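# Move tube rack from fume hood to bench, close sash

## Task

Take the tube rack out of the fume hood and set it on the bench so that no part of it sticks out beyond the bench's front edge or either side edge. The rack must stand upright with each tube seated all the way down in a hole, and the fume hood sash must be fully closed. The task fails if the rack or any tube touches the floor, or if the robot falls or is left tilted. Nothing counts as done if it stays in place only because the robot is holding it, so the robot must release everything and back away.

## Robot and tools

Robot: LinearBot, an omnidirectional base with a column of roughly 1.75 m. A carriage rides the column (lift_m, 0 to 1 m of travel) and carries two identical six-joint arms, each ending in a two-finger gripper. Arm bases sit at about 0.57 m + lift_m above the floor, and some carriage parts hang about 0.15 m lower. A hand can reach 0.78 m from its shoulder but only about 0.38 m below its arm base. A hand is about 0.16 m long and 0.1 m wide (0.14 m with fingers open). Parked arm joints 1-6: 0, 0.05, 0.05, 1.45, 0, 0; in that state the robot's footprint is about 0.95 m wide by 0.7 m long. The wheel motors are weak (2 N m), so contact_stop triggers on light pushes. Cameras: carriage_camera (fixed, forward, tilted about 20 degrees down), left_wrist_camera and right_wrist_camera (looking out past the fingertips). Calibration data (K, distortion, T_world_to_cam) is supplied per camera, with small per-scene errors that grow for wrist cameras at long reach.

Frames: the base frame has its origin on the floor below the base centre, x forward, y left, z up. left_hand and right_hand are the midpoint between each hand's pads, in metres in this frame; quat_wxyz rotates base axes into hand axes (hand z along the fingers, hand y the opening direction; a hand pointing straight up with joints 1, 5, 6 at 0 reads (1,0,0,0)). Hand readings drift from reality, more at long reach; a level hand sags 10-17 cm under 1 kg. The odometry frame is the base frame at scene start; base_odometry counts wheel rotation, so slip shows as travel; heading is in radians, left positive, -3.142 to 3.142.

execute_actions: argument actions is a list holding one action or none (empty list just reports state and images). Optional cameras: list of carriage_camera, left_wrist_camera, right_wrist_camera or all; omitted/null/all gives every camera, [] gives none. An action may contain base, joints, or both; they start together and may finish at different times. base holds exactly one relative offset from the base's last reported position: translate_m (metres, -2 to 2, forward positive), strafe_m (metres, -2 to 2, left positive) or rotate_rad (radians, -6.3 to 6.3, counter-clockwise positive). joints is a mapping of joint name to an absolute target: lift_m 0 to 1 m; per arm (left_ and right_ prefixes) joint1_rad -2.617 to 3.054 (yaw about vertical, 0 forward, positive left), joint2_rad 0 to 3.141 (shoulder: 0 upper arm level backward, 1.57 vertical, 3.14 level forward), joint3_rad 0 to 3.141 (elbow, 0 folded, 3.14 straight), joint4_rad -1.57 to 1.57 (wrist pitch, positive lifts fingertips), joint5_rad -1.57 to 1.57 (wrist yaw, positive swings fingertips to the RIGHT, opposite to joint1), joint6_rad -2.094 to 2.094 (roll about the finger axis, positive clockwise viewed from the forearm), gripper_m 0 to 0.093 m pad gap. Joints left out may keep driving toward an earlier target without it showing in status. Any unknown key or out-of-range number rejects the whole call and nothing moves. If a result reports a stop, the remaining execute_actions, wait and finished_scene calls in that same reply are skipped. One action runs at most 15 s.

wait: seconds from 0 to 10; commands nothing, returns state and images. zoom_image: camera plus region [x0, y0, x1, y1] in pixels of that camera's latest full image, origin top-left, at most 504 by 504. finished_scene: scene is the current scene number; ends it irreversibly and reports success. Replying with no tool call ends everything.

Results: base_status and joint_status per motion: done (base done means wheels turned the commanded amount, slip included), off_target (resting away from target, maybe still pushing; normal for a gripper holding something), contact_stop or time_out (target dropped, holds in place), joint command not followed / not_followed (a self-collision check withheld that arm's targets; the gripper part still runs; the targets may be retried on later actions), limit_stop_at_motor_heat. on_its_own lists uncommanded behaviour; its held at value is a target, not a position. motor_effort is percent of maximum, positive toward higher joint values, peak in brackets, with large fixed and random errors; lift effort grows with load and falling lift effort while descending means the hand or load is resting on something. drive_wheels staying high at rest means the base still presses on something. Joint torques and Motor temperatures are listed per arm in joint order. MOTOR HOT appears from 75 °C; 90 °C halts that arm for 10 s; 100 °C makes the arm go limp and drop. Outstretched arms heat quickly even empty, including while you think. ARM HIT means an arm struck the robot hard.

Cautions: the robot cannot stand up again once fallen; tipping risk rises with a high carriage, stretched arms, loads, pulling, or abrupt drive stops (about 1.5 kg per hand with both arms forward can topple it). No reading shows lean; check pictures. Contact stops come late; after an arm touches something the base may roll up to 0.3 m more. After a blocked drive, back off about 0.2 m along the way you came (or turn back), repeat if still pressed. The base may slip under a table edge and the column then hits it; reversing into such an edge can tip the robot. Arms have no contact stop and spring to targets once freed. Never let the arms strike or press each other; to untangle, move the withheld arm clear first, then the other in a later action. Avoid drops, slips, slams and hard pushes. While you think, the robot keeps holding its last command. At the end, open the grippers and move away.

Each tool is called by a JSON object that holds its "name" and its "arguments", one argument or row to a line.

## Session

{"name": "execute_actions", "arguments": {
  "actions": []
}}

Scene clock: 0.00 s.
Joint torques (N m, as the arm reports them, + toward a larger angle): no reading
Motor temperatures (°C, as the motors report them): left_arm=[24 28 29 29 24 24] | right_arm=[24 24 29 25 24 23]
base_odometry: x=+0.000 y=+0.000 heading=+0.000 (m, m, rad; odometry frame)
base_status: not commanded
joint_positions: lift_m=+0.298 left_joint1_rad=-0.011 left_joint2_rad=+0.052 left_joint3_rad=+0.052 left_joint4_rad=+1.399 left_joint5_rad=+0.014 left_joint6_rad=-0.027 left_gripper_m=+0.095 right_joint1_rad=+0.003 right_joint2_rad=+0.033 right_joint3_rad=+0.041 right_joint4_rad=+1.506 right_joint5_rad=-0.044 right_joint6_rad=-0.024 right_gripper_m=+0.094
joint_status: not commanded
motor_effort: lift_m=+23 drive_wheels=+0 (%)
left_hand: x=+0.3122 y=+0.3457 z=+1.2695 quat_wxyz=(+0.996, +0.006, +0.086, -0.020) (m; base frame)
right_hand: x=+0.2834 y=-0.3410 z=+1.2696 quat_wxyz=(+0.999, -0.022, +0.028, -0.010) (m; base frame)
pictures: carriage_camera, left_wrist_camera, right_wrist_camera
camera_calibration (this result's frames):
carriage_camera: T_world_to_cam=[[0.00693451, -0.998534, -0.0536913, 0.0597243], [-0.350838, 0.04785, -0.935213, 1.24654], [0.93641, 0.0253222, -0.349992, 0.256854], [0, 0, 0, 1]] pos_world=[0.196397, -0.00651426, 1.25888]
left_wrist_camera: T_world_to_cam=[[-0.0457654, -0.994209, -0.0972284, 0.483211], [0.654171, 0.0437302, -0.755082, 0.731869], [0.754961, -0.0981606, 0.648381, -0.89568], [0, 0, 0, 1]] pos_world=[0.219551, 0.360487, 1.18035]
right_wrist_camera: T_world_to_cam=[[0.0508906, -0.993141, -0.105265, -0.221761], [0.765943, 0.106451, -0.634034, 0.633777], [0.640891, -0.0483603, 0.766107, -1.05848], [0, 0, 0, 1]] pos_world=[0.204221, -0.338894, 1.1894]
Images, in order (width x height): carriage_camera 504x504, left_wrist_camera 504x504, right_wrist_camera 504x504.

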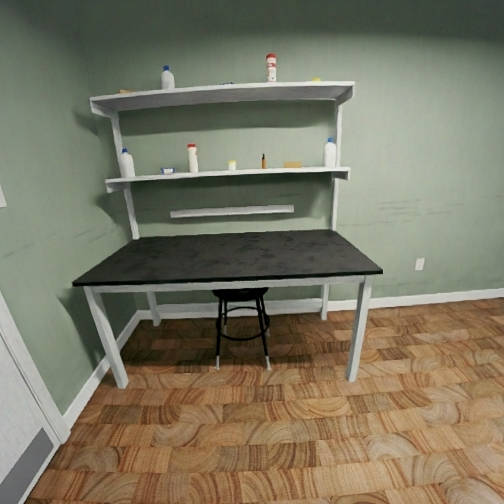

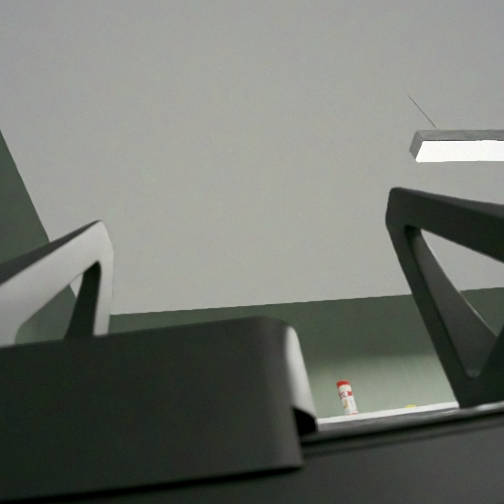

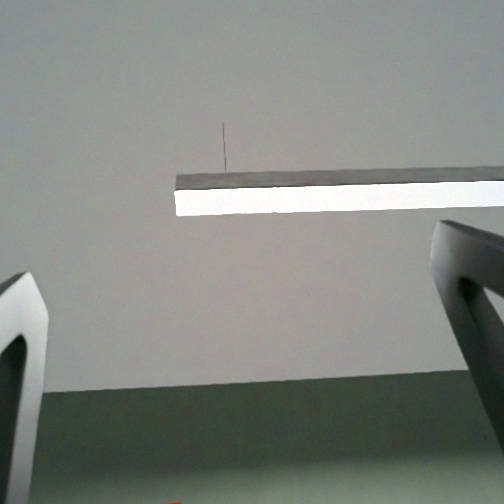

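{"name": "execute_actions", "arguments": {
  "actions": [
    {"base":{"rotate_rad":-1.5},"joints":{"left_joint1_rad":-0.3,"left_joint5_rad":0.55,"left_joint2_rad":1.75,"left_joint3_rad":1.45,"left_joint4_rad":0.3,"left_joint6_rad":0,"lift_m":0.2}}
  ],
  "cameras": ["carriage_camera"]
}}

Scene clock: 6.33 s.
Joint torques (N m, as the arm reports them, + toward a larger angle): left_arm=[ -0.68 -11.74   8.89   1.91   0.06   0.01] | right_arm=[-0.09  4.59  5.48 -0.12  0.04 -0.14]
Motor temperatures (°C, as the motors report them): left_arm=[24 29 30 30 24 24] | right_arm=[24 24 29 26 24 23]
base_odometry: x=+0.000 y=+0.000 heading=-1.499 (m, m, rad; odometry frame)
base_status: done
joint_positions: lift_m=+0.200 left_joint1_rad=-0.292 left_joint2_rad=+1.762 left_joint3_rad=+1.432 left_joint4_rad=+0.296 left_joint5_rad=+0.545 left_joint6_rad=-0.005 left_gripper_m=+0.095 right_joint1_rad=+0.003 right_joint2_rad=+0.033 right_joint3_rad=+0.041 right_joint4_rad=+1.504 right_joint5_rad=-0.044 right_joint6_rad=-0.024 right_gripper_m=+0.094
joint_status: all done
motor_effort: lift_m=+21(22) drive_wheels=+7(31) (%)
left_hand: x=+0.7625 y=+0.1069 z=+1.0846 quat_wxyz=(+0.633, +0.284, +0.659, -0.290) (m; base frame)
right_hand: x=+0.2838 y=-0.3410 z=+1.1719 quat_wxyz=(+0.999, -0.022, +0.029, -0.010) (m; base frame)
pictures: carriage_camera
camera_calibration (this result's frames):
carriage_camera: T_world_to_cam=[[0.00693451, -0.998534, -0.0536913, 0.0544792], [-0.350838, 0.04785, -0.935213, 1.15518], [0.93641, 0.0253222, -0.349992, 0.222664], [0, 0, 0, 1]] pos_world=[0.196397, -0.00651426, 1.16119]
Images, in order (width x height): carriage_camera 504x504.

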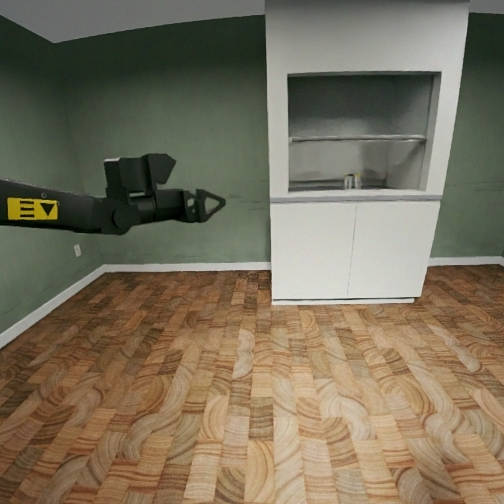

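{"name": "execute_actions", "arguments": {
  "actions": [
    {"base":{"strafe_m":-0.8}}
  ],
  "cameras": []
}}

{"name": "execute_actions", "arguments": {
  "actions": [
    {"base":{"translate_m":1.15}}
  ],
  "cameras": ["carriage_camera","left_wrist_camera"]
}}

{"name": "zoom_image", "arguments": {
  "camera": "carriage_camera",
  "region": [200,150,320,250]
}}

Scene clock: 11.73 s.
Joint torques (N m, as the arm reports them, + toward a larger angle): left_arm=[ -0.39 -11.59   8.86   1.94   0.     0.04] | right_arm=[-0.12  4.59  5.53 -0.15  0.05 -0.1 ]
Motor temperatures (°C, as the motors report them): left_arm=[24 31 32 31 24 24] | right_arm=[24 25 30 26 24 23]
base_odometry: x=-0.798 y=-0.056 heading=-1.500 (m, m, rad; odometry frame)
base_status: done
joint_positions: lift_m=+0.200 left_joint1_rad=-0.296 left_joint2_rad=+1.762 left_joint3_rad=+1.432 left_joint4_rad=+0.296 left_joint5_rad=+0.546 left_joint6_rad=-0.005 left_gripper_m=+0.095 right_joint1_rad=+0.003 right_joint2_rad=+0.033 right_joint3_rad=+0.041 right_joint4_rad=+1.504 right_joint5_rad=-0.044 right_joint6_rad=-0.024 right_gripper_m=+0.094
joint_status: not commanded
motor_effort: lift_m=+21(21) drive_wheels=-5(34) (%)
left_hand: x=+0.7616 y=+0.1052 z=+1.0846 quat_wxyz=(+0.633, +0.286, +0.658, -0.292) (m; base frame)
right_hand: x=+0.2838 y=-0.3410 z=+1.1719 quat_wxyz=(+0.999, -0.022, +0.029, -0.010) (m; base frame)
pictures: none
No camera images: the call's "cameras" was empty. Leave "cameras" out to get every camera's image.

Scene clock: 16.33 s.
Joint torques (N m, as the arm reports them, + toward a larger angle): left_arm=[ -0.17 -11.65   8.95   1.92   0.04   0.02] | right_arm=[-0.07  4.69  5.49 -0.15  0.03 -0.17]
Motor temperatures (°C, as the motors report them): left_arm=[24 32 33 32 24 24] | right_arm=[24 25 30 26 24 23]
base_odometry: x=-0.717 y=-1.204 heading=-1.501 (m, m, rad; odometry frame)
base_status: done
joint_positions: lift_m=+0.200 left_joint1_rad=-0.296 left_joint2_rad=+1.761 left_joint3_rad=+1.432 left_joint4_rad=+0.297 left_joint5_rad=+0.546 left_joint6_rad=-0.005 left_gripper_m=+0.095 right_joint1_rad=+0.003 right_joint2_rad=+0.033 right_joint3_rad=+0.041 right_joint4_rad=+1.506 right_joint5_rad=-0.044 right_joint6_rad=-0.024 right_gripper_m=+0.094
joint_status: not commanded
motor_effort: lift_m=+21(21) drive_wheels=-6(32) (%)
left_hand: x=+0.7613 y=+0.1050 z=+1.0852 quat_wxyz=(+0.633, +0.286, +0.657, -0.292) (m; base frame)
right_hand: x=+0.2834 y=-0.3410 z=+1.1719 quat_wxyz=(+0.999, -0.022, +0.028, -0.010) (m; base frame)
pictures: carriage_camera, left_wrist_camera
camera_calibration (this result's frames):
carriage_camera: T_world_to_cam=[[0.00693451, -0.998534, -0.0536913, 0.0544792], [-0.350838, 0.04785, -0.935213, 1.15518], [0.93641, 0.0253222, -0.349992, 0.222664], [0, 0, 0, 1]] pos_world=[0.196397, -0.00651426, 1.16119]
left_wrist_camera: T_world_to_cam=[[-0.801598, -0.597682, 0.0146845, 0.658885], [-0.401179, 0.519517, -0.754426, 1.06221], [0.443278, -0.610637, -0.656221, 0.567941], [0, 0, 0, 1]] pos_world=[0.702541, 0.188775, 1.16438]
Images, in order (width x height): carriage_camera 504x504, left_wrist_camera 504x504.

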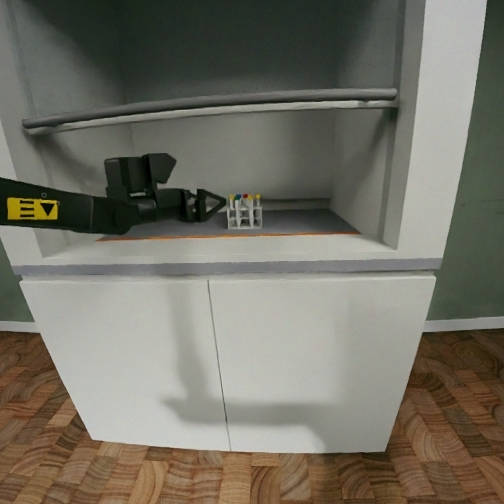

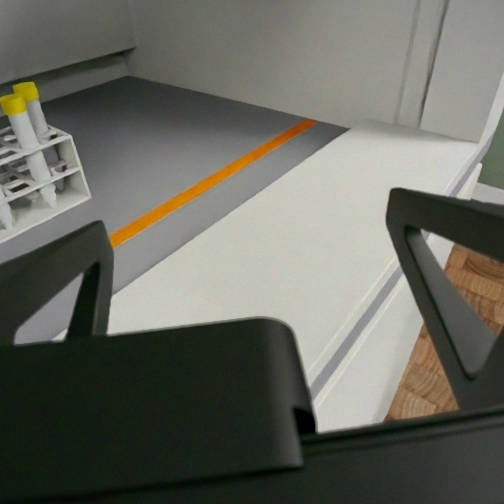

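Region (200, 150, 320, 250) of carriage_camera's 504x504 image, scaled by 4.200, with more detail than that image has.

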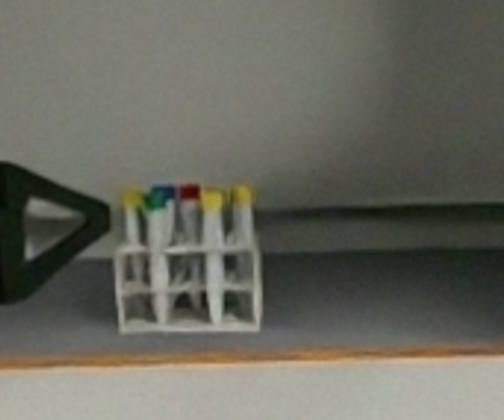

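{"name": "execute_actions", "arguments": {
  "actions": [
    {"base":{"strafe_m":0.4},"joints":{"left_joint1_rad":-0.5,"left_joint5_rad":1.07,"lift_m":0.13}}
  ],
  "cameras": ["carriage_camera","left_wrist_camera"]
}}

Scene clock: 21.87 s.
Joint torques (N m, as the arm reports them, + toward a larger angle): left_arm=[  0.39 -10.97   7.97   1.7    0.01   0.03] | right_arm=[ 0.    4.68  5.53 -0.14  0.01 -0.16]
Motor temperatures (°C, as the motors report them): left_arm=[24 33 33 33 24 24] | right_arm=[24 25 30 26 24 23]
base_odometry: x=-0.318 y=-1.176 heading=-1.501 (m, m, rad; odometry frame)
base_status: done
joint_positions: lift_m=+0.130 left_joint1_rad=-0.506 left_joint2_rad=+1.756 left_joint3_rad=+1.441 left_joint4_rad=+0.296 left_joint5_rad=+1.066 left_joint6_rad=-0.004 left_gripper_m=+0.095 right_joint1_rad=+0.003 right_joint2_rad=+0.033 right_joint3_rad=+0.041 right_joint4_rad=+1.506 right_joint5_rad=-0.043 right_joint6_rad=-0.024 right_gripper_m=+0.094
joint_status: all done
motor_effort: lift_m=+22(22) drive_wheels=-4(35) (%)
left_hand: x=+0.6136 y=-0.0142 z=+1.0235 quat_wxyz=(+0.492, +0.497, +0.507, -0.503) (m; base frame)
right_hand: x=+0.2834 y=-0.3411 z=+1.1018 quat_wxyz=(+0.999, -0.022, +0.028, -0.010) (m; base frame)
pictures: carriage_camera, left_wrist_camera
camera_calibration (this result's frames):
carriage_camera: T_world_to_cam=[[0.00693451, -0.998534, -0.0536913, 0.0507173], [-0.350838, 0.04785, -0.935213, 1.08965], [0.93641, 0.0253222, -0.349992, 0.198142], [0, 0, 0, 1]] pos_world=[0.196397, -0.00651426, 1.09113]
left_wrist_camera: T_world_to_cam=[[-0.995992, 0.0886777, 0.0116598, 0.602301], [0.0480113, 0.640069, -0.766816, 0.757122], [-0.0754625, -0.763183, -0.641761, 0.82147], [0, 0, 0, 1]] pos_world=[0.625527, 0.0889108, 1.10074]
Images, in order (width x height): carriage_camera 504x504, left_wrist_camera 504x504.

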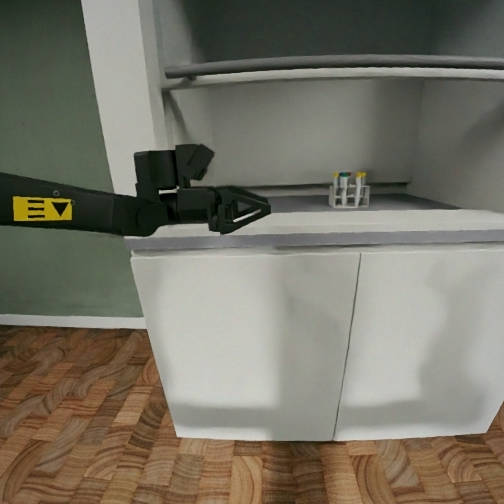

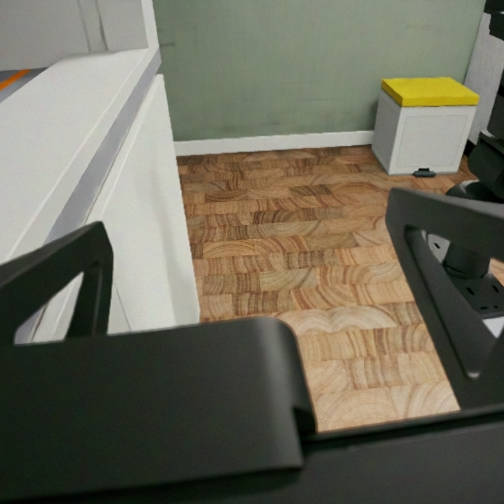

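{"name": "execute_actions", "arguments": {
  "actions": [
    {"base":{"strafe_m":-0.12},"joints":{"left_joint1_rad":-0.4,"left_joint5_rad":1.17,"left_joint2_rad":2.15,"left_joint3_rad":2.1,"left_joint4_rad":0.05,"lift_m":0.13}}
  ],
  "cameras": ["carriage_camera"]
}}

Scene clock: 26.30 s.
Joint torques (N m, as the arm reports them, + toward a larger angle): left_arm=[  0.25 -13.63   7.61   1.6   -0.1    0.04] | right_arm=[-0.02  4.73  5.46 -0.17  0.04 -0.14]
Motor temperatures (°C, as the motors report them): left_arm=[24 34 34 33 24 24] | right_arm=[24 25 31 26 24 23]
base_odometry: x=-0.438 y=-1.184 heading=-1.501 (m, m, rad; odometry frame)
base_status: done
joint_positions: lift_m=+0.130 left_joint1_rad=-0.403 left_joint2_rad=+2.143 left_joint3_rad=+2.093 left_joint4_rad=+0.050 left_joint5_rad=+1.175 left_joint6_rad=-0.007 left_gripper_m=+0.095 right_joint1_rad=+0.003 right_joint2_rad=+0.033 right_joint3_rad=+0.041 right_joint4_rad=+1.506 right_joint5_rad=-0.043 right_joint6_rad=-0.024 right_gripper_m=+0.094
joint_status: all done
motor_effort: lift_m=+22(22) drive_wheels=+5(29) (%)
left_hand: x=+0.7135 y=-0.0134 z=+1.0553 quat_wxyz=(+0.496, +0.500, +0.500, -0.504) (m; base frame)
right_hand: x=+0.2834 y=-0.3411 z=+1.1019 quat_wxyz=(+0.999, -0.022, +0.028, -0.010) (m; base frame)
pictures: carriage_camera
camera_calibration (this result's frames):
carriage_camera: T_world_to_cam=[[0.00693451, -0.998534, -0.0536913, 0.0507173], [-0.350838, 0.04785, -0.935213, 1.08965], [0.93641, 0.0253222, -0.349992, 0.198142], [0, 0, 0, 1]] pos_world=[0.196397, -0.00651426, 1.09113]
Images, in order (width x height): carriage_camera 504x504.

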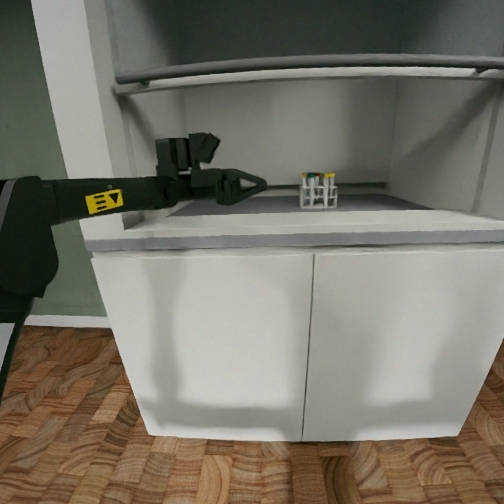

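{"name": "execute_actions", "arguments": {
  "actions": [
    {"base":{"translate_m":0.33},"joints":{"lift_m":0.085}}
  ],
  "cameras": ["carriage_camera","left_wrist_camera"]
}}

Scene clock: 31.00 s.
Joint torques (N m, as the arm reports them, + toward a larger angle): left_arm=[ 0.11 -9.44  7.87  1.61 -0.06  0.04] | right_arm=[-0.11  4.62  5.45 -0.16  0.05 -0.13]
Motor temperatures (°C, as the motors report them): left_arm=[24 36 35 33 24 24] | right_arm=[24 25 31 26 24 23]
base_odometry: x=-0.414 y=-1.513 heading=-1.500 (m, m, rad; odometry frame)
base_status: done
joint_positions: lift_m=+0.085 left_joint1_rad=-0.404 left_joint2_rad=+2.096 left_joint3_rad=+2.089 left_joint4_rad=+0.046 left_joint5_rad=+1.170 left_joint6_rad=-0.006 left_gripper_m=+0.095 right_joint1_rad=+0.003 right_joint2_rad=+0.033 right_joint3_rad=+0.041 right_joint4_rad=+1.506 right_joint5_rad=-0.043 right_joint6_rad=-0.024 right_gripper_m=+0.094
joint_status: all done
motor_effort: lift_m=+22(22) drive_wheels=+13(27) (%)
left_hand: x=+0.7020 y=-0.0086 z=+1.0334 quat_wxyz=(+0.511, +0.505, +0.487, -0.497) (m; base frame)
right_hand: x=+0.2835 y=-0.3411 z=+1.0568 quat_wxyz=(+0.999, -0.022, +0.028, -0.010) (m; base frame)
pictures: carriage_camera, left_wrist_camera
camera_calibration (this result's frames):
carriage_camera: T_world_to_cam=[[0.00693451, -0.998534, -0.0536913, 0.0483011], [-0.350838, 0.04785, -0.935213, 1.04756], [0.93641, 0.0253222, -0.349992, 0.182391], [0, 0, 0, 1]] pos_world=[0.196397, -0.00651426, 1.04612]
left_wrist_camera: T_world_to_cam=[[-0.994998, 0.0906242, -0.0420214, 0.744503], [0.0894344, 0.620785, -0.778863, 0.74002], [-0.0444976, -0.778726, -0.625785, 0.800404], [0, 0, 0, 1]] pos_world=[0.710212, 0.0964323, 1.10854]
Images, in order (width x height): carriage_camera 504x504, left_wrist_camera 504x504.

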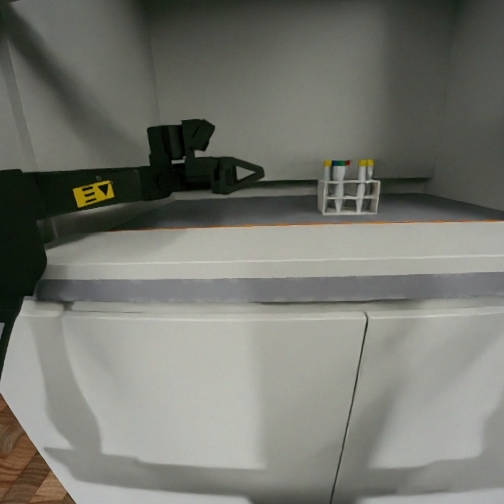

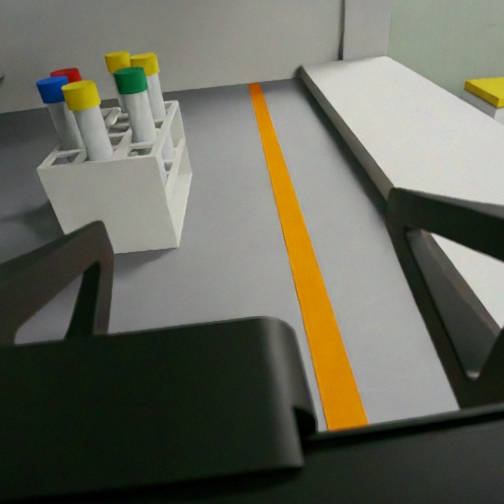

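{"name": "execute_actions", "arguments": {
  "actions": [
    {"joints":{"lift_m":0.16,"left_joint2_rad":2.15,"left_joint3_rad":1.85,"left_joint4_rad":0.3}}
  ],
  "cameras": []
}}

{"name": "execute_actions", "arguments": {
  "actions": [
    {"base":{"translate_m":0.1}}
  ],
  "cameras": ["carriage_camera","left_wrist_camera"]
}}

Scene clock: 33.17 s.
Joint torques (N m, as the arm reports them, + toward a larger angle): left_arm=[  0.22 -13.2    5.66   1.69  -0.06   0.03] | right_arm=[-0.11  4.55  5.57 -0.12  0.02 -0.14]
Motor temperatures (°C, as the motors report them): left_arm=[24 36 35 33 24 24] | right_arm=[24 25 31 26 24 23]
base_odometry: x=-0.414 y=-1.513 heading=-1.500 (m, m, rad; odometry frame)
base_status: not commanded
joint_positions: lift_m=+0.160 left_joint1_rad=-0.404 left_joint2_rad=+2.139 left_joint3_rad=+1.871 left_joint4_rad=+0.291 left_joint5_rad=+1.170 left_joint6_rad=-0.006 left_gripper_m=+0.095 right_joint1_rad=+0.003 right_joint2_rad=+0.033 right_joint3_rad=+0.041 right_joint4_rad=+1.505 right_joint5_rad=-0.043 right_joint6_rad=-0.024 right_gripper_m=+0.094
joint_status: all done
motor_effort: lift_m=+24(29) drive_wheels=+5(13) (%)
left_hand: x=+0.7172 y=-0.0151 z=+1.0342 quat_wxyz=(+0.505, +0.502, +0.493, -0.499) (m; base frame)
right_hand: x=+0.2836 y=-0.3411 z=+1.1316 quat_wxyz=(+0.999, -0.022, +0.028, -0.010) (m; base frame)
pictures: none
No camera images: the call's "cameras" was empty. Leave "cameras" out to get every camera's image.

Scene clock: 34.70 s.
Joint torques (N m, as the arm reports them, + toward a larger angle): left_arm=[ 2.95  0.27  7.14  1.48 -0.07  0.01] | right_arm=[-0.05  4.57  5.44 -0.14  0.08 -0.15]
Motor temperatures (°C, as the motors report them): left_arm=[24 36 35 33 24 24] | right_arm=[24 25 31 26 24 23]
base_odometry: x=-0.408 y=-1.596 heading=-1.498 (m, m, rad; odometry frame)
base_status: translate_m contact_stop (by the wheels' count: +0.083 of +0.100)
joint_positions: lift_m=+0.160 left_joint1_rad=-0.442 left_joint2_rad=+1.978 left_joint3_rad=+1.852 left_joint4_rad=+0.304 left_joint5_rad=+1.168 left_joint6_rad=-0.005 left_gripper_m=+0.095 right_joint1_rad=+0.003 right_joint2_rad=+0.033 right_joint3_rad=+0.041 right_joint4_rad=+1.505 right_joint5_rad=-0.043 right_joint6_rad=-0.024 right_gripper_m=+0.094
joint_status: not commanded
motor_effort: lift_m=+19(24) drive_wheels=+52(104) (%)
left_hand: x=+0.6662 y=-0.0145 z=+1.1121 quat_wxyz=(+0.546, +0.529, +0.431, -0.487) (m; base frame)
right_hand: x=+0.2837 y=-0.3411 z=+1.1321 quat_wxyz=(+0.999, -0.022, +0.028, -0.010) (m; base frame)
pictures: carriage_camera, left_wrist_camera
camera_calibration (this result's frames):
carriage_camera: T_world_to_cam=[[0.00693451, -0.998534, -0.0536913, 0.0523433], [-0.350838, 0.04785, -0.935213, 1.11797], [0.93641, 0.0253222, -0.349992, 0.208741], [0, 0, 0, 1]] pos_world=[0.196397, -0.00651426, 1.12141]
left_wrist_camera: T_world_to_cam=[[-0.977772, 0.11992, -0.171993, 0.846194], [0.209651, 0.570803, -0.793871, 0.744073], [0.00297302, -0.812283, -0.583256, 0.764039], [0, 0, 0, 1]] pos_world=[0.669117, 0.0944212, 1.18187]
Images, in order (width x height): carriage_camera 504x504, left_wrist_camera 504x504.

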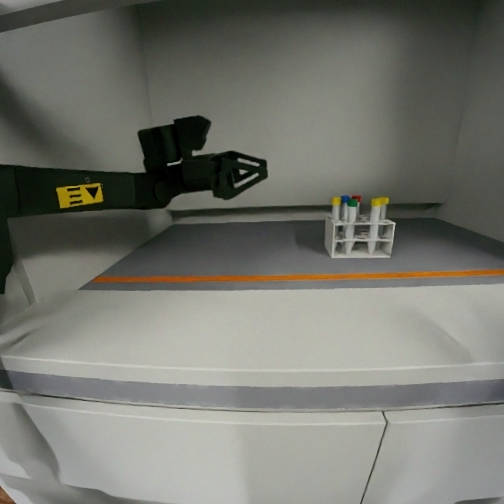

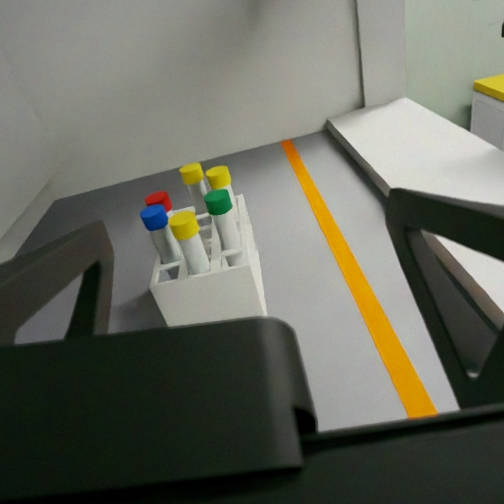

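{"name": "execute_actions", "arguments": {
  "actions": [
    {"base":{"translate_m":-0.3}}
  ],
  "cameras": []
}}

{"name": "execute_actions", "arguments": {
  "actions": [
    {"base":{"strafe_m":-0.72},"joints":{"lift_m":0.1,"left_joint1_rad":0,"left_joint5_rad":0,"left_joint2_rad":1.75,"left_joint3_rad":1.45,"left_joint4_rad":0.3,"left_gripper_m":0}}
  ],
  "cameras": ["carriage_camera","left_wrist_camera"]
}}

Scene clock: 43.03 s.
Joint torques (N m, as the arm reports them, + toward a larger angle): left_arm=[  0.24 -14.9    7.38   1.59   0.     0.02] | right_arm=[-0.06  4.69  5.53 -0.15  0.04 -0.13]
Motor temperatures (°C, as the motors report them): left_arm=[24 36 35 33 24 24] | right_arm=[24 25 31 26 24 23]
base_odometry: x=-0.430 y=-1.296 heading=-1.497 (m, m, rad; odometry frame)
base_status: done
joint_positions: lift_m=+0.160 left_joint1_rad=-0.404 left_joint2_rad=+2.159 left_joint3_rad=+1.852 left_joint4_rad=+0.297 left_joint5_rad=+1.169 left_joint6_rad=-0.005 left_gripper_m=+0.095 right_joint1_rad=+0.003 right_joint2_rad=+0.033 right_joint3_rad=+0.041 right_joint4_rad=+1.504 right_joint5_rad=-0.043 right_joint6_rad=-0.024 right_gripper_m=+0.094
joint_status: not commanded
motor_effort: lift_m=+20(20) drive_wheels=-6(34) (%)
left_hand: x=+0.7209 y=-0.0170 z=+1.0173 quat_wxyz=(+0.495, +0.498, +0.504, -0.503) (m; base frame)
right_hand: x=+0.2839 y=-0.3411 z=+1.1320 quat_wxyz=(+0.999, -0.022, +0.029, -0.010) (m; base frame)
pictures: none
No camera images: the call's "cameras" was empty. Leave "cameras" out to get every camera's image.

Scene clock: 46.70 s.
Joint torques (N m, as the arm reports them, + toward a larger angle): left_arm=[ -0.46 -10.68   6.15   1.92  -0.08  -0.02] | right_arm=[-0.11  4.69  5.51 -0.15  0.04 -0.15]
Motor temperatures (°C, as the motors report them): left_arm=[24 36 35 33 24 24] | right_arm=[24 25 31 26 24 23]
base_odometry: x=-1.148 y=-1.349 heading=-1.498 (m, m, rad; odometry frame)
base_status: done
joint_positions: lift_m=+0.100 left_joint1_rad=+0.004 left_joint2_rad=+1.749 left_joint3_rad=+1.474 left_joint4_rad=+0.304 left_joint5_rad=+0.003 left_joint6_rad=-0.002 left_gripper_m=+0.001 right_joint1_rad=+0.003 right_joint2_rad=+0.033 right_joint3_rad=+0.041 right_joint4_rad=+1.504 right_joint5_rad=-0.044 right_joint6_rad=-0.024 right_gripper_m=+0.094
joint_status: all done
motor_effort: lift_m=+21(22) drive_wheels=-4(33) (%)
left_hand: x=+0.8335 y=+0.3506 z=+1.0141 quat_wxyz=(+0.717, -0.001, +0.697, +0.000) (m; base frame)
right_hand: x=+0.2839 y=-0.3410 z=+1.0718 quat_wxyz=(+0.999, -0.022, +0.029, -0.010) (m; base frame)
pictures: carriage_camera, left_wrist_camera
camera_calibration (this result's frames):
carriage_camera: T_world_to_cam=[[0.00693451, -0.998534, -0.0536913, 0.0491078], [-0.350838, 0.04785, -0.935213, 1.06162], [0.93641, 0.0253222, -0.349992, 0.18765], [0, 0, 0, 1]] pos_world=[0.196397, -0.00651426, 1.06115]
left_wrist_camera: T_world_to_cam=[[-0.0860564, -0.996242, -0.00980311, 0.432751], [-0.610222, 0.0604845, -0.789918, 1.28117], [0.787542, -0.0619954, -0.613134, 0.116258], [0, 0, 0, 1]] pos_world=[0.727482, 0.360841, 1.08755]
Images, in order (width x height): carriage_camera 504x504, left_wrist_camera 504x504.

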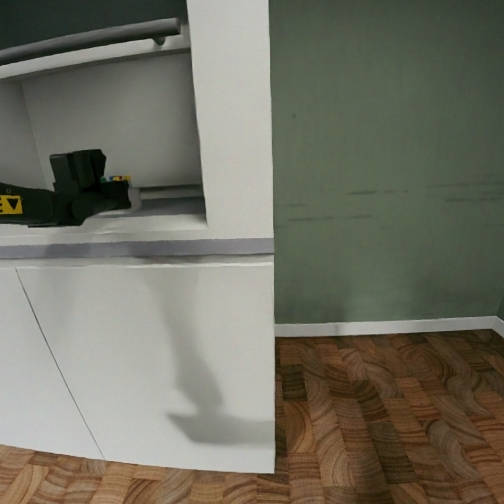

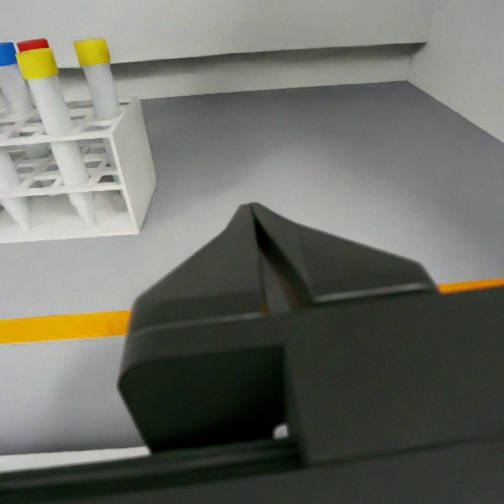

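{"name": "execute_actions", "arguments": {
  "actions": [
    {"base":{"strafe_m":0.075},"joints":{"lift_m":0.08}}
  ],
  "cameras": ["left_wrist_camera"]
}}

{"name": "execute_actions", "arguments": {
  "actions": [
    {"base":{"translate_m":0.1}}
  ],
  "cameras": ["left_wrist_camera"]
}}

Scene clock: 49.77 s.
Joint torques (N m, as the arm reports them, + toward a larger angle): left_arm=[ -0.37 -10.68   6.89   1.96  -0.05   0.01] | right_arm=[-0.07  4.55  5.65 -0.15  0.01 -0.14]
Motor temperatures (°C, as the motors report them): left_arm=[24 37 35 33 24 24] | right_arm=[24 26 31 26 24 23]
base_odometry: x=-1.073 y=-1.344 heading=-1.498 (m, m, rad; odometry frame)
base_status: done
joint_positions: lift_m=+0.080 left_joint1_rad=+0.004 left_joint2_rad=+1.749 left_joint3_rad=+1.460 left_joint4_rad=+0.299 left_joint5_rad=+0.002 left_joint6_rad=-0.002 left_gripper_m=+0.001 right_joint1_rad=+0.003 right_joint2_rad=+0.033 right_joint3_rad=+0.041 right_joint4_rad=+1.505 right_joint5_rad=-0.043 right_joint6_rad=-0.024 right_gripper_m=+0.094
joint_status: all done
motor_effort: lift_m=+22(22) drive_wheels=+5(29) (%)
left_hand: x=+0.8335 y=+0.3503 z=+0.9861 quat_wxyz=(+0.711, -0.001, +0.703, +0.000) (m; base frame)
right_hand: x=+0.2837 y=-0.3411 z=+1.0519 quat_wxyz=(+0.999, -0.022, +0.028, -0.010) (m; base frame)
pictures: left_wrist_camera
camera_calibration (this result's frames):
left_wrist_camera: T_world_to_cam=[[-0.0862239, -0.996243, -0.00810117, 0.430635], [-0.62488, 0.0604123, -0.77838, 1.25986], [0.775945, -0.0620527, -0.627741, 0.123165], [0, 0, 0, 1]] pos_world=[0.728824, 0.360548, 1.06146]
Images, in order (width x height): left_wrist_camera 504x504.

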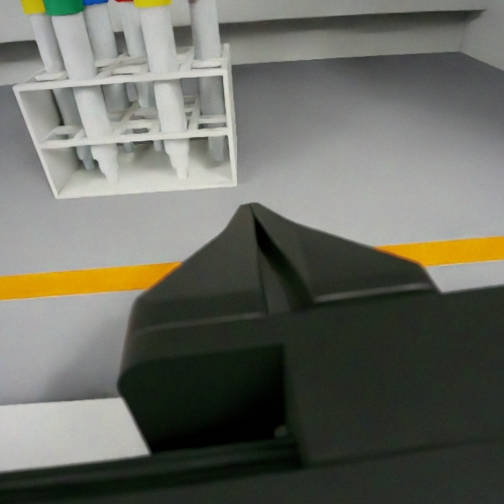

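Scene clock: 51.30 s.
Joint torques (N m, as the arm reports them, + toward a larger angle): left_arm=[ -0.56 -10.7    6.82   1.98  -0.03  -0.04] | right_arm=[-0.05  4.69  5.43 -0.12  0.05 -0.12]
Motor temperatures (°C, as the motors report them): left_arm=[24 37 35 34 24 24] | right_arm=[24 26 32 26 24 23]
base_odometry: x=-1.066 y=-1.443 heading=-1.498 (m, m, rad; odometry frame)
base_status: done
joint_positions: lift_m=+0.080 left_joint1_rad=+0.004 left_joint2_rad=+1.749 left_joint3_rad=+1.460 left_joint4_rad=+0.300 left_joint5_rad=+0.002 left_joint6_rad=-0.002 left_gripper_m=+0.001 right_joint1_rad=+0.003 right_joint2_rad=+0.033 right_joint3_rad=+0.041 right_joint4_rad=+1.505 right_joint5_rad=-0.043 right_joint6_rad=-0.024 right_gripper_m=+0.094
joint_status: not commanded
motor_effort: lift_m=+22(21) drive_wheels=-4(26) (%)
left_hand: x=+0.8335 y=+0.3503 z=+0.9862 quat_wxyz=(+0.711, -0.001, +0.703, +0.000) (m; base frame)
right_hand: x=+0.2837 y=-0.3411 z=+1.0519 quat_wxyz=(+0.999, -0.022, +0.028, -0.010) (m; base frame)
pictures: left_wrist_camera
camera_calibration (this result's frames):
left_wrist_camera: T_world_to_cam=[[-0.0862208, -0.996243, -0.00813547, 0.430667], [-0.624583, 0.0604134, -0.778618, 1.25992], [0.776184, -0.0620518, -0.627445, 0.122733], [0, 0, 0, 1]] pos_world=[0.728794, 0.360548, 1.06151]
Images, in order (width x height): left_wrist_camera 504x504.

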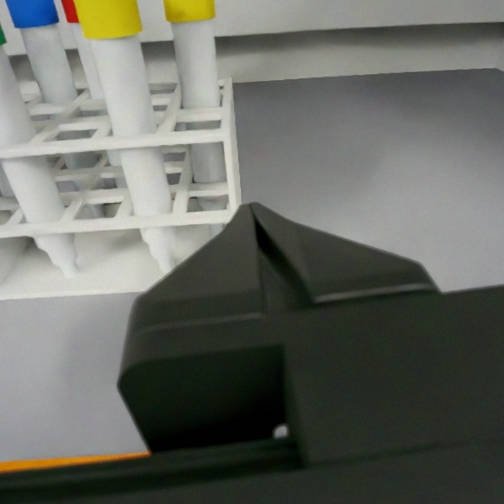

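{"name": "execute_actions", "arguments": {
  "actions": [
    {"base":{"translate_m":-0.03}}
  ],
  "cameras": []
}}

{"name": "execute_actions", "arguments": {
  "actions": [
    {"base":{"strafe_m":0.022}}
  ],
  "cameras": []
}}

{"name": "execute_actions", "arguments": {
  "actions": [
    {"base":{"translate_m":0.09}}
  ],
  "cameras": ["left_wrist_camera","carriage_camera"]
}}

Scene clock: 53.80 s.
Joint torques (N m, as the arm reports them, + toward a larger angle): left_arm=[ -0.33 -10.87   7.03   1.99  -0.06   0.  ] | right_arm=[-0.03  4.66  5.48 -0.15  0.06 -0.12]
Motor temperatures (°C, as the motors report them): left_arm=[24 37 35 34 24 24] | right_arm=[24 26 32 26 24 23]
base_odometry: x=-1.068 y=-1.413 heading=-1.498 (m, m, rad; odometry frame)
base_status: done
joint_positions: lift_m=+0.080 left_joint1_rad=+0.004 left_joint2_rad=+1.749 left_joint3_rad=+1.460 left_joint4_rad=+0.300 left_joint5_rad=+0.002 left_joint6_rad=-0.002 left_gripper_m=+0.001 right_joint1_rad=+0.003 right_joint2_rad=+0.033 right_joint3_rad=+0.041 right_joint4_rad=+1.504 right_joint5_rad=-0.043 right_joint6_rad=-0.024 right_gripper_m=+0.094
joint_status: not commanded
motor_effort: lift_m=+21(21) drive_wheels=+3(31) (%)
left_hand: x=+0.8335 y=+0.3503 z=+0.9864 quat_wxyz=(+0.711, -0.001, +0.703, +0.000) (m; base frame)
right_hand: x=+0.2838 y=-0.3411 z=+1.0518 quat_wxyz=(+0.999, -0.022, +0.029, -0.010) (m; base frame)
pictures: none
No camera images: the call's "cameras" was empty. Leave "cameras" out to get every camera's image.

Scene clock: 54.67 s.
Joint torques (N m, as the arm reports them, + toward a larger angle): left_arm=[ -0.37 -10.68   6.95   1.99  -0.08   0.  ] | right_arm=[-0.01  4.62  5.49 -0.15  0.05 -0.13]
Motor temperatures (°C, as the motors report them): left_arm=[24 37 35 34 24 24] | right_arm=[24 26 32 26 24 23]
base_odometry: x=-1.047 y=-1.412 heading=-1.498 (m, m, rad; odometry frame)
base_status: done
joint_positions: lift_m=+0.080 left_joint1_rad=+0.004 left_joint2_rad=+1.749 left_joint3_rad=+1.460 left_joint4_rad=+0.300 left_joint5_rad=+0.002 left_joint6_rad=-0.002 left_gripper_m=+0.001 right_joint1_rad=+0.003 right_joint2_rad=+0.033 right_joint3_rad=+0.041 right_joint4_rad=+1.504 right_joint5_rad=-0.043 right_joint6_rad=-0.024 right_gripper_m=+0.094
joint_status: not commanded
motor_effort: lift_m=+22(22) drive_wheels=+4(23) (%)
left_hand: x=+0.8335 y=+0.3503 z=+0.9864 quat_wxyz=(+0.711, -0.001, +0.703, +0.000) (m; base frame)
right_hand: x=+0.2838 y=-0.3411 z=+1.0518 quat_wxyz=(+0.999, -0.022, +0.029, -0.010) (m; base frame)
pictures: none
No camera images: the call's "cameras" was empty. Leave "cameras" out to get every camera's image.

Scene clock: 56.17 s.
Joint torques (N m, as the arm reports them, + toward a larger angle): left_arm=[ -0.12 -10.64   7.04   1.99  -0.06   0.01] | right_arm=[ 0.    4.65  5.54 -0.18  0.04 -0.11]
Motor temperatures (°C, as the motors report them): left_arm=[24 37 35 34 24 24] | right_arm=[24 26 32 26 24 23]
base_odometry: x=-1.040 y=-1.502 heading=-1.498 (m, m, rad; odometry frame)
base_status: done
joint_positions: lift_m=+0.080 left_joint1_rad=+0.004 left_joint2_rad=+1.749 left_joint3_rad=+1.460 left_joint4_rad=+0.300 left_joint5_rad=+0.002 left_joint6_rad=-0.002 left_gripper_m=+0.001 right_joint1_rad=+0.003 right_joint2_rad=+0.033 right_joint3_rad=+0.041 right_joint4_rad=+1.505 right_joint5_rad=-0.043 right_joint6_rad=-0.024 right_gripper_m=+0.094
joint_status: not commanded
motor_effort: lift_m=+22(21) drive_wheels=-4(27) (%)
left_hand: x=+0.8335 y=+0.3503 z=+0.9864 quat_wxyz=(+0.711, -0.001, +0.703, +0.000) (m; base frame)
right_hand: x=+0.2837 y=-0.3411 z=+1.0519 quat_wxyz=(+0.999, -0.022, +0.028, -0.010) (m; base frame)
pictures: carriage_camera, left_wrist_camera
camera_calibration (this result's frames):
carriage_camera: T_world_to_cam=[[0.00693451, -0.998534, -0.0536913, 0.0480339], [-0.350838, 0.04785, -0.935213, 1.04291], [0.93641, 0.0253222, -0.349992, 0.180649], [0, 0, 0, 1]] pos_world=[0.196397, -0.00651426, 1.04115]
left_wrist_camera: T_world_to_cam=[[-0.0858345, -0.996276, -0.0081995, 0.430486], [-0.624012, 0.060174, -0.779095, 1.26014], [0.776686, -0.0617566, -0.626853, 0.12175], [0, 0, 0, 1]] pos_world=[0.72873, 0.360574, 1.06162]
Images, in order (width x height): carriage_camera 504x504, left_wrist_camera 504x504.

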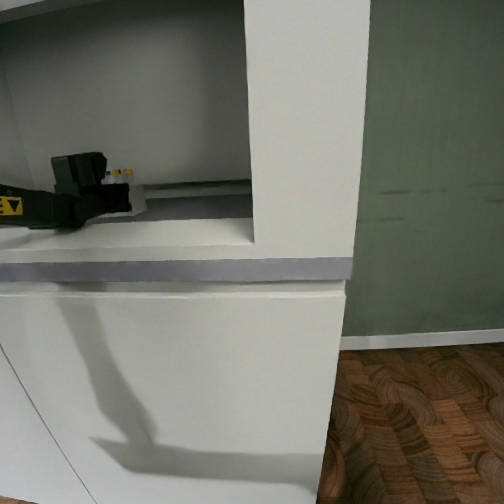

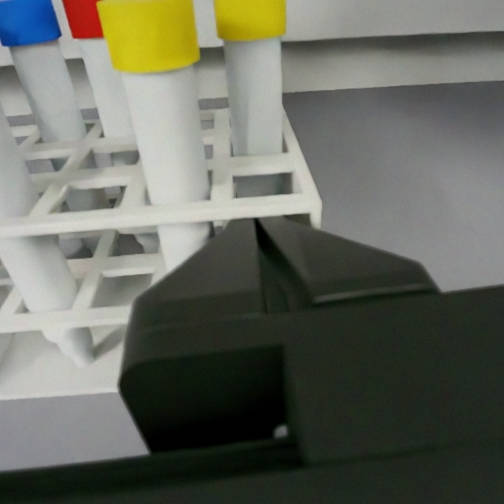

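{"name": "execute_actions", "arguments": {
  "actions": [
    {"base":{"translate_m":-0.07}}
  ],
  "cameras": []
}}

{"name": "execute_actions", "arguments": {
  "actions": [
    {"base":{"strafe_m":-0.022},"joints":{"left_gripper_m":0.028}}
  ],
  "cameras": ["left_wrist_camera"]
}}

{"name": "execute_actions", "arguments": {
  "actions": [
    {"base":{"translate_m":0.075}}
  ],
  "cameras": ["left_wrist_camera"]
}}

Scene clock: 59.83 s.
Joint torques (N m, as the arm reports them, + toward a larger angle): left_arm=[ -0.28 -10.81   6.97   1.97  -0.06  -0.01] | right_arm=[-0.03  4.64  5.56 -0.14  0.04 -0.15]
Motor temperatures (°C, as the motors report them): left_arm=[24 38 35 34 24 24] | right_arm=[24 26 32 26 24 23]
base_odometry: x=-1.045 y=-1.432 heading=-1.498 (m, m, rad; odometry frame)
base_status: done
joint_positions: lift_m=+0.080 left_joint1_rad=+0.004 left_joint2_rad=+1.749 left_joint3_rad=+1.460 left_joint4_rad=+0.300 left_joint5_rad=+0.002 left_joint6_rad=-0.002 left_gripper_m=+0.001 right_joint1_rad=+0.003 right_joint2_rad=+0.033 right_joint3_rad=+0.041 right_joint4_rad=+1.505 right_joint5_rad=-0.043 right_joint6_rad=-0.024 right_gripper_m=+0.094
joint_status: not commanded
motor_effort: lift_m=+22(22) drive_wheels=+6(29) (%)
left_hand: x=+0.8335 y=+0.3503 z=+0.9864 quat_wxyz=(+0.711, -0.001, +0.703, +0.000) (m; base frame)
right_hand: x=+0.2836 y=-0.3411 z=+1.0519 quat_wxyz=(+0.999, -0.022, +0.028, -0.010) (m; base frame)
pictures: none
No camera images: the call's "cameras" was empty. Leave "cameras" out to get every camera's image.

Scene clock: 60.70 s.
Joint torques (N m, as the arm reports them, + toward a larger angle): left_arm=[ -0.36 -10.8    6.95   2.01  -0.03   0.  ] | right_arm=[-0.01  4.74  5.64 -0.08  0.03 -0.16]
Motor temperatures (°C, as the motors report them): left_arm=[24 38 35 34 24 24] | right_arm=[24 26 32 26 24 23]
base_odometry: x=-1.067 y=-1.434 heading=-1.498 (m, m, rad; odometry frame)
base_status: done
joint_positions: lift_m=+0.080 left_joint1_rad=+0.003 left_joint2_rad=+1.749 left_joint3_rad=+1.460 left_joint4_rad=+0.302 left_joint5_rad=+0.001 left_joint6_rad=-0.002 left_gripper_m=+0.028 right_joint1_rad=+0.003 right_joint2_rad=+0.033 right_joint3_rad=+0.041 right_joint4_rad=+1.505 right_joint5_rad=-0.043 right_joint6_rad=-0.024 right_gripper_m=+0.094
joint_status: all done
motor_effort: lift_m=+22(22) drive_wheels=-2(17) (%)
left_hand: x=+0.8335 y=+0.3502 z=+0.9867 quat_wxyz=(+0.712, -0.001, +0.702, +0.000) (m; base frame)
right_hand: x=+0.2836 y=-0.3411 z=+1.0519 quat_wxyz=(+0.999, -0.022, +0.028, -0.010) (m; base frame)
pictures: left_wrist_camera
camera_calibration (this result's frames):
left_wrist_camera: T_world_to_cam=[[-0.0858251, -0.996276, -0.00829695, 0.430427], [-0.62312, 0.0601735, -0.779808, 1.26033], [0.777403, -0.0617571, -0.625964, 0.120445], [0, 0, 0, 1]] pos_world=[0.728641, 0.360424, 1.06178]
Images, in order (width x height): left_wrist_camera 504x504.

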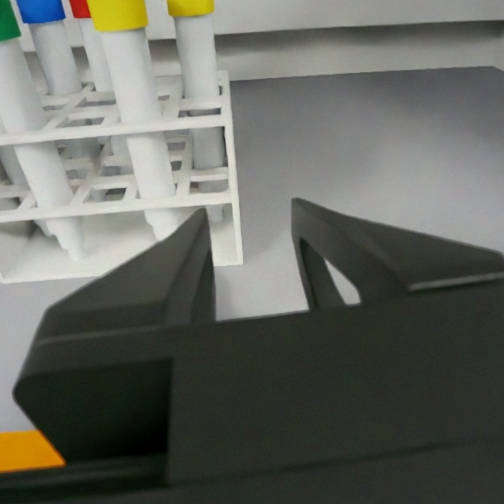

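Scene clock: 62.07 s.
Joint torques (N m, as the arm reports them, + toward a larger angle): left_arm=[ -0.16 -10.7    7.     2.    -0.06  -0.02] | right_arm=[-0.02  4.51  5.46 -0.17  0.04 -0.14]
Motor temperatures (°C, as the motors report them): left_arm=[24 38 35 34 24 24] | right_arm=[24 26 32 26 24 23]
base_odometry: x=-1.062 y=-1.509 heading=-1.498 (m, m, rad; odometry frame)
base_status: done
joint_positions: lift_m=+0.080 left_joint1_rad=+0.003 left_joint2_rad=+1.749 left_joint3_rad=+1.460 left_joint4_rad=+0.302 left_joint5_rad=+0.001 left_joint6_rad=-0.002 left_gripper_m=+0.028 right_joint1_rad=+0.003 right_joint2_rad=+0.033 right_joint3_rad=+0.041 right_joint4_rad=+1.506 right_joint5_rad=-0.043 right_joint6_rad=-0.024 right_gripper_m=+0.094
joint_status: not commanded
motor_effort: lift_m=+21(22) drive_wheels=-4(27) (%)
left_hand: x=+0.8335 y=+0.3502 z=+0.9868 quat_wxyz=(+0.712, -0.001, +0.702, +0.000) (m; base frame)
right_hand: x=+0.2835 y=-0.3411 z=+1.0519 quat_wxyz=(+0.999, -0.022, +0.028, -0.010) (m; base frame)
pictures: left_wrist_camera
camera_calibration (this result's frames):
left_wrist_camera: T_world_to_cam=[[-0.0858188, -0.996276, -0.00836496, 0.43049], [-0.622525, 0.0601754, -0.780283, 1.26044], [0.777881, -0.0617555, -0.62537, 0.119581], [0, 0, 0, 1]] pos_world=[0.728582, 0.360424, 1.06189]
Images, in order (width x height): left_wrist_camera 504x504.

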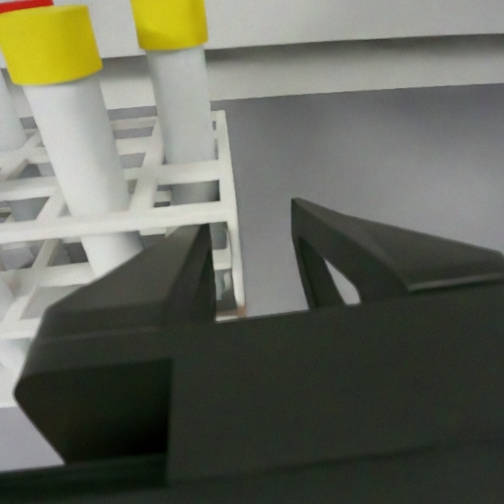

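Left finger inside, wall between. Close and test lift.

{"name": "execute_actions", "arguments": {
  "actions": [
    {"joints":{"left_gripper_m":0.0}}
  ],
  "cameras": []
}}

{"name": "execute_actions", "arguments": {
  "actions": [
    {"joints":{"left_gripper_m":0.0,"lift_m":0.13}}
  ],
  "cameras": ["left_wrist_camera","carriage_camera"]
}}

Scene clock: 64.07 s.
Joint torques (N m, as the arm reports them, + toward a larger angle): left_arm=[ -0.26 -10.74   6.95   1.95  -0.05   0.  ] | right_arm=[ 0.02  4.56  5.45 -0.13  0.02 -0.13]
Motor temperatures (°C, as the motors report them): left_arm=[24 38 36 35 24 24] | right_arm=[24 26 32 26 24 23]
base_odometry: x=-1.062 y=-1.509 heading=-1.498 (m, m, rad; odometry frame)
base_status: not commanded
joint_positions: lift_m=+0.080 left_joint1_rad=+0.003 left_joint2_rad=+1.749 left_joint3_rad=+1.460 left_joint4_rad=+0.302 left_joint5_rad=+0.000 left_joint6_rad=+0.002 left_gripper_m=+0.002 right_joint1_rad=+0.003 right_joint2_rad=+0.033 right_joint3_rad=+0.041 right_joint4_rad=+1.506 right_joint5_rad=-0.043 right_joint6_rad=-0.024 right_gripper_m=+0.094
joint_status: all done
motor_effort: lift_m=+22(21) drive_wheels=-4(3) (%)
left_hand: x=+0.8335 y=+0.3504 z=+0.9868 quat_wxyz=(+0.712, +0.000, +0.702, +0.002) (m; base frame)
right_hand: x=+0.2835 y=-0.3411 z=+1.0519 quat_wxyz=(+0.999, -0.022, +0.028, -0.010) (m; base frame)
pictures: none
No camera images: the call's "cameras" was empty. Leave "cameras" out to get every camera's image.

Scene clock: 64.80 s.
Joint torques (N m, as the arm reports them, + toward a larger angle): left_arm=[ -0.28 -10.89   7.32   2.15  -0.04  -0.05] | right_arm=[-0.01  4.67  5.58 -0.14  0.03 -0.13]
Motor temperatures (°C, as the motors report them): left_arm=[24 38 36 35 24 24] | right_arm=[24 26 32 26 24 23]
base_odometry: x=-1.062 y=-1.509 heading=-1.498 (m, m, rad; odometry frame)
base_status: not commanded
joint_positions: lift_m=+0.130 left_joint1_rad=+0.003 left_joint2_rad=+1.752 left_joint3_rad=+1.456 left_joint4_rad=+0.281 left_joint5_rad=+0.000 left_joint6_rad=+0.000 left_gripper_m=+0.002 right_joint1_rad=+0.003 right_joint2_rad=+0.033 right_joint3_rad=+0.041 right_joint4_rad=+1.505 right_joint5_rad=-0.043 right_joint6_rad=-0.024 right_gripper_m=+0.094
joint_status: all done
motor_effort: lift_m=+24(30) drive_wheels=-2(3) (%)
left_hand: x=+0.8341 y=+0.3504 z=+1.0279 quat_wxyz=(+0.702, -0.001, +0.712, +0.001) (m; base frame)
right_hand: x=+0.2836 y=-0.3411 z=+1.1016 quat_wxyz=(+0.999, -0.022, +0.028, -0.010) (m; base frame)
pictures: carriage_camera, left_wrist_camera
camera_calibration (this result's frames):
carriage_camera: T_world_to_cam=[[0.00693451, -0.998534, -0.0536913, 0.0507037], [-0.350838, 0.04785, -0.935213, 1.08941], [0.93641, 0.0253222, -0.349992, 0.198053], [0, 0, 0, 1]] pos_world=[0.196397, -0.00651426, 1.09087]
left_wrist_camera: T_world_to_cam=[[-0.0849034, -0.996359, -0.0077952, 0.429763], [-0.644081, 0.0608503, -0.762533, 1.29232], [0.760231, -0.059721, -0.646902, 0.180917], [0, 0, 0, 1]] pos_world=[0.731305, 0.360365, 1.10582]
Images, in order (width x height): carriage_camera 504x504, left_wrist_camera 504x504.

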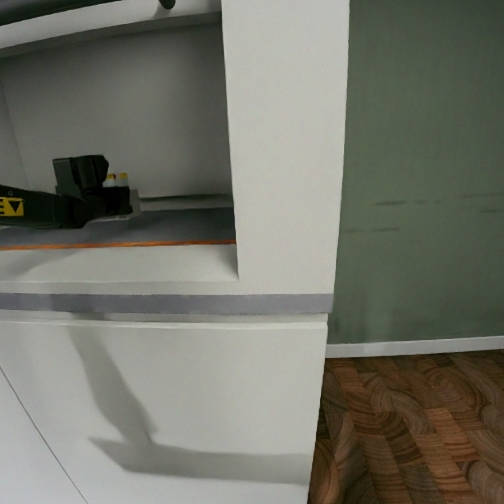

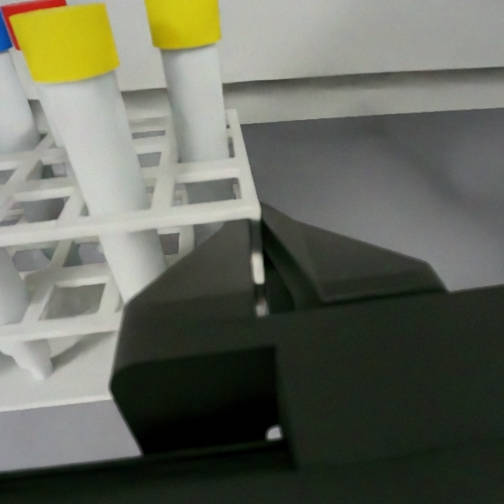

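{"name": "execute_actions", "arguments": {
  "actions": [
    {"joints":{"left_gripper_m":0.0,"lift_m":0.17},"base":{"translate_m":-0.6}}
  ],
  "cameras": ["left_wrist_camera","carriage_camera"]
}}

Scene clock: 70.60 s.
Joint torques (N m, as the arm reports them, + toward a larger angle): left_arm=[ -0.12 -11.44   7.23   2.22  -0.04  -0.03] | right_arm=[ 0.03  4.61  5.46 -0.14  0.03 -0.15]
Motor temperatures (°C, as the motors report them): left_arm=[24 39 36 35 24 24] | right_arm=[24 26 32 26 24 23]
base_odometry: x=-1.105 y=-0.910 heading=-1.498 (m, m, rad; odometry frame)
base_status: done
joint_positions: lift_m=+0.170 left_joint1_rad=+0.003 left_joint2_rad=+1.757 left_joint3_rad=+1.456 left_joint4_rad=+0.273 left_joint5_rad=+0.000 left_joint6_rad=-0.001 left_gripper_m=+0.002 right_joint1_rad=+0.003 right_joint2_rad=+0.033 right_joint3_rad=+0.041 right_joint4_rad=+1.504 right_joint5_rad=-0.043 right_joint6_rad=-0.024 right_gripper_m=+0.094
joint_status: all done
motor_effort: lift_m=+23(29) drive_wheels=-2(45) (%)
left_hand: x=+0.8354 y=+0.3504 z=+1.0628 quat_wxyz=(+0.697, -0.001, +0.717, +0.001) (m; base frame)
right_hand: x=+0.2839 y=-0.3411 z=+1.1417 quat_wxyz=(+0.999, -0.022, +0.029, -0.010) (m; base frame)
pictures: carriage_camera, left_wrist_camera
camera_calibration (this result's frames):
carriage_camera: T_world_to_cam=[[0.00693451, -0.998534, -0.0536913, 0.0528565], [-0.350838, 0.04785, -0.935213, 1.12691], [0.93641, 0.0253222, -0.349992, 0.212086], [0, 0, 0, 1]] pos_world=[0.196397, -0.00651426, 1.13097]
left_wrist_camera: T_world_to_cam=[[-0.0849834, -0.996366, -0.00578948, 0.42809], [-0.654779, 0.0602261, -0.753417, 1.31926], [0.751028, -0.0602371, -0.657517, 0.221641], [0, 0, 0, 1]] pos_world=[0.733744, 0.360431, 1.14216]
Images, in order (width x height): carriage_camera 504x504, left_wrist_camera 504x504.

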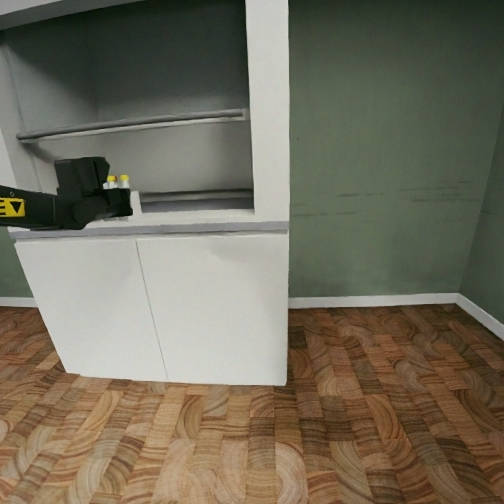

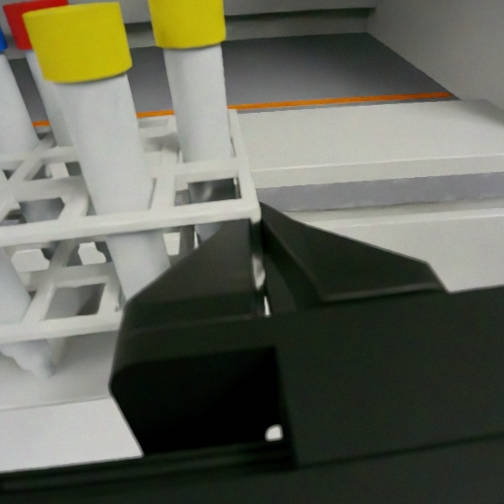

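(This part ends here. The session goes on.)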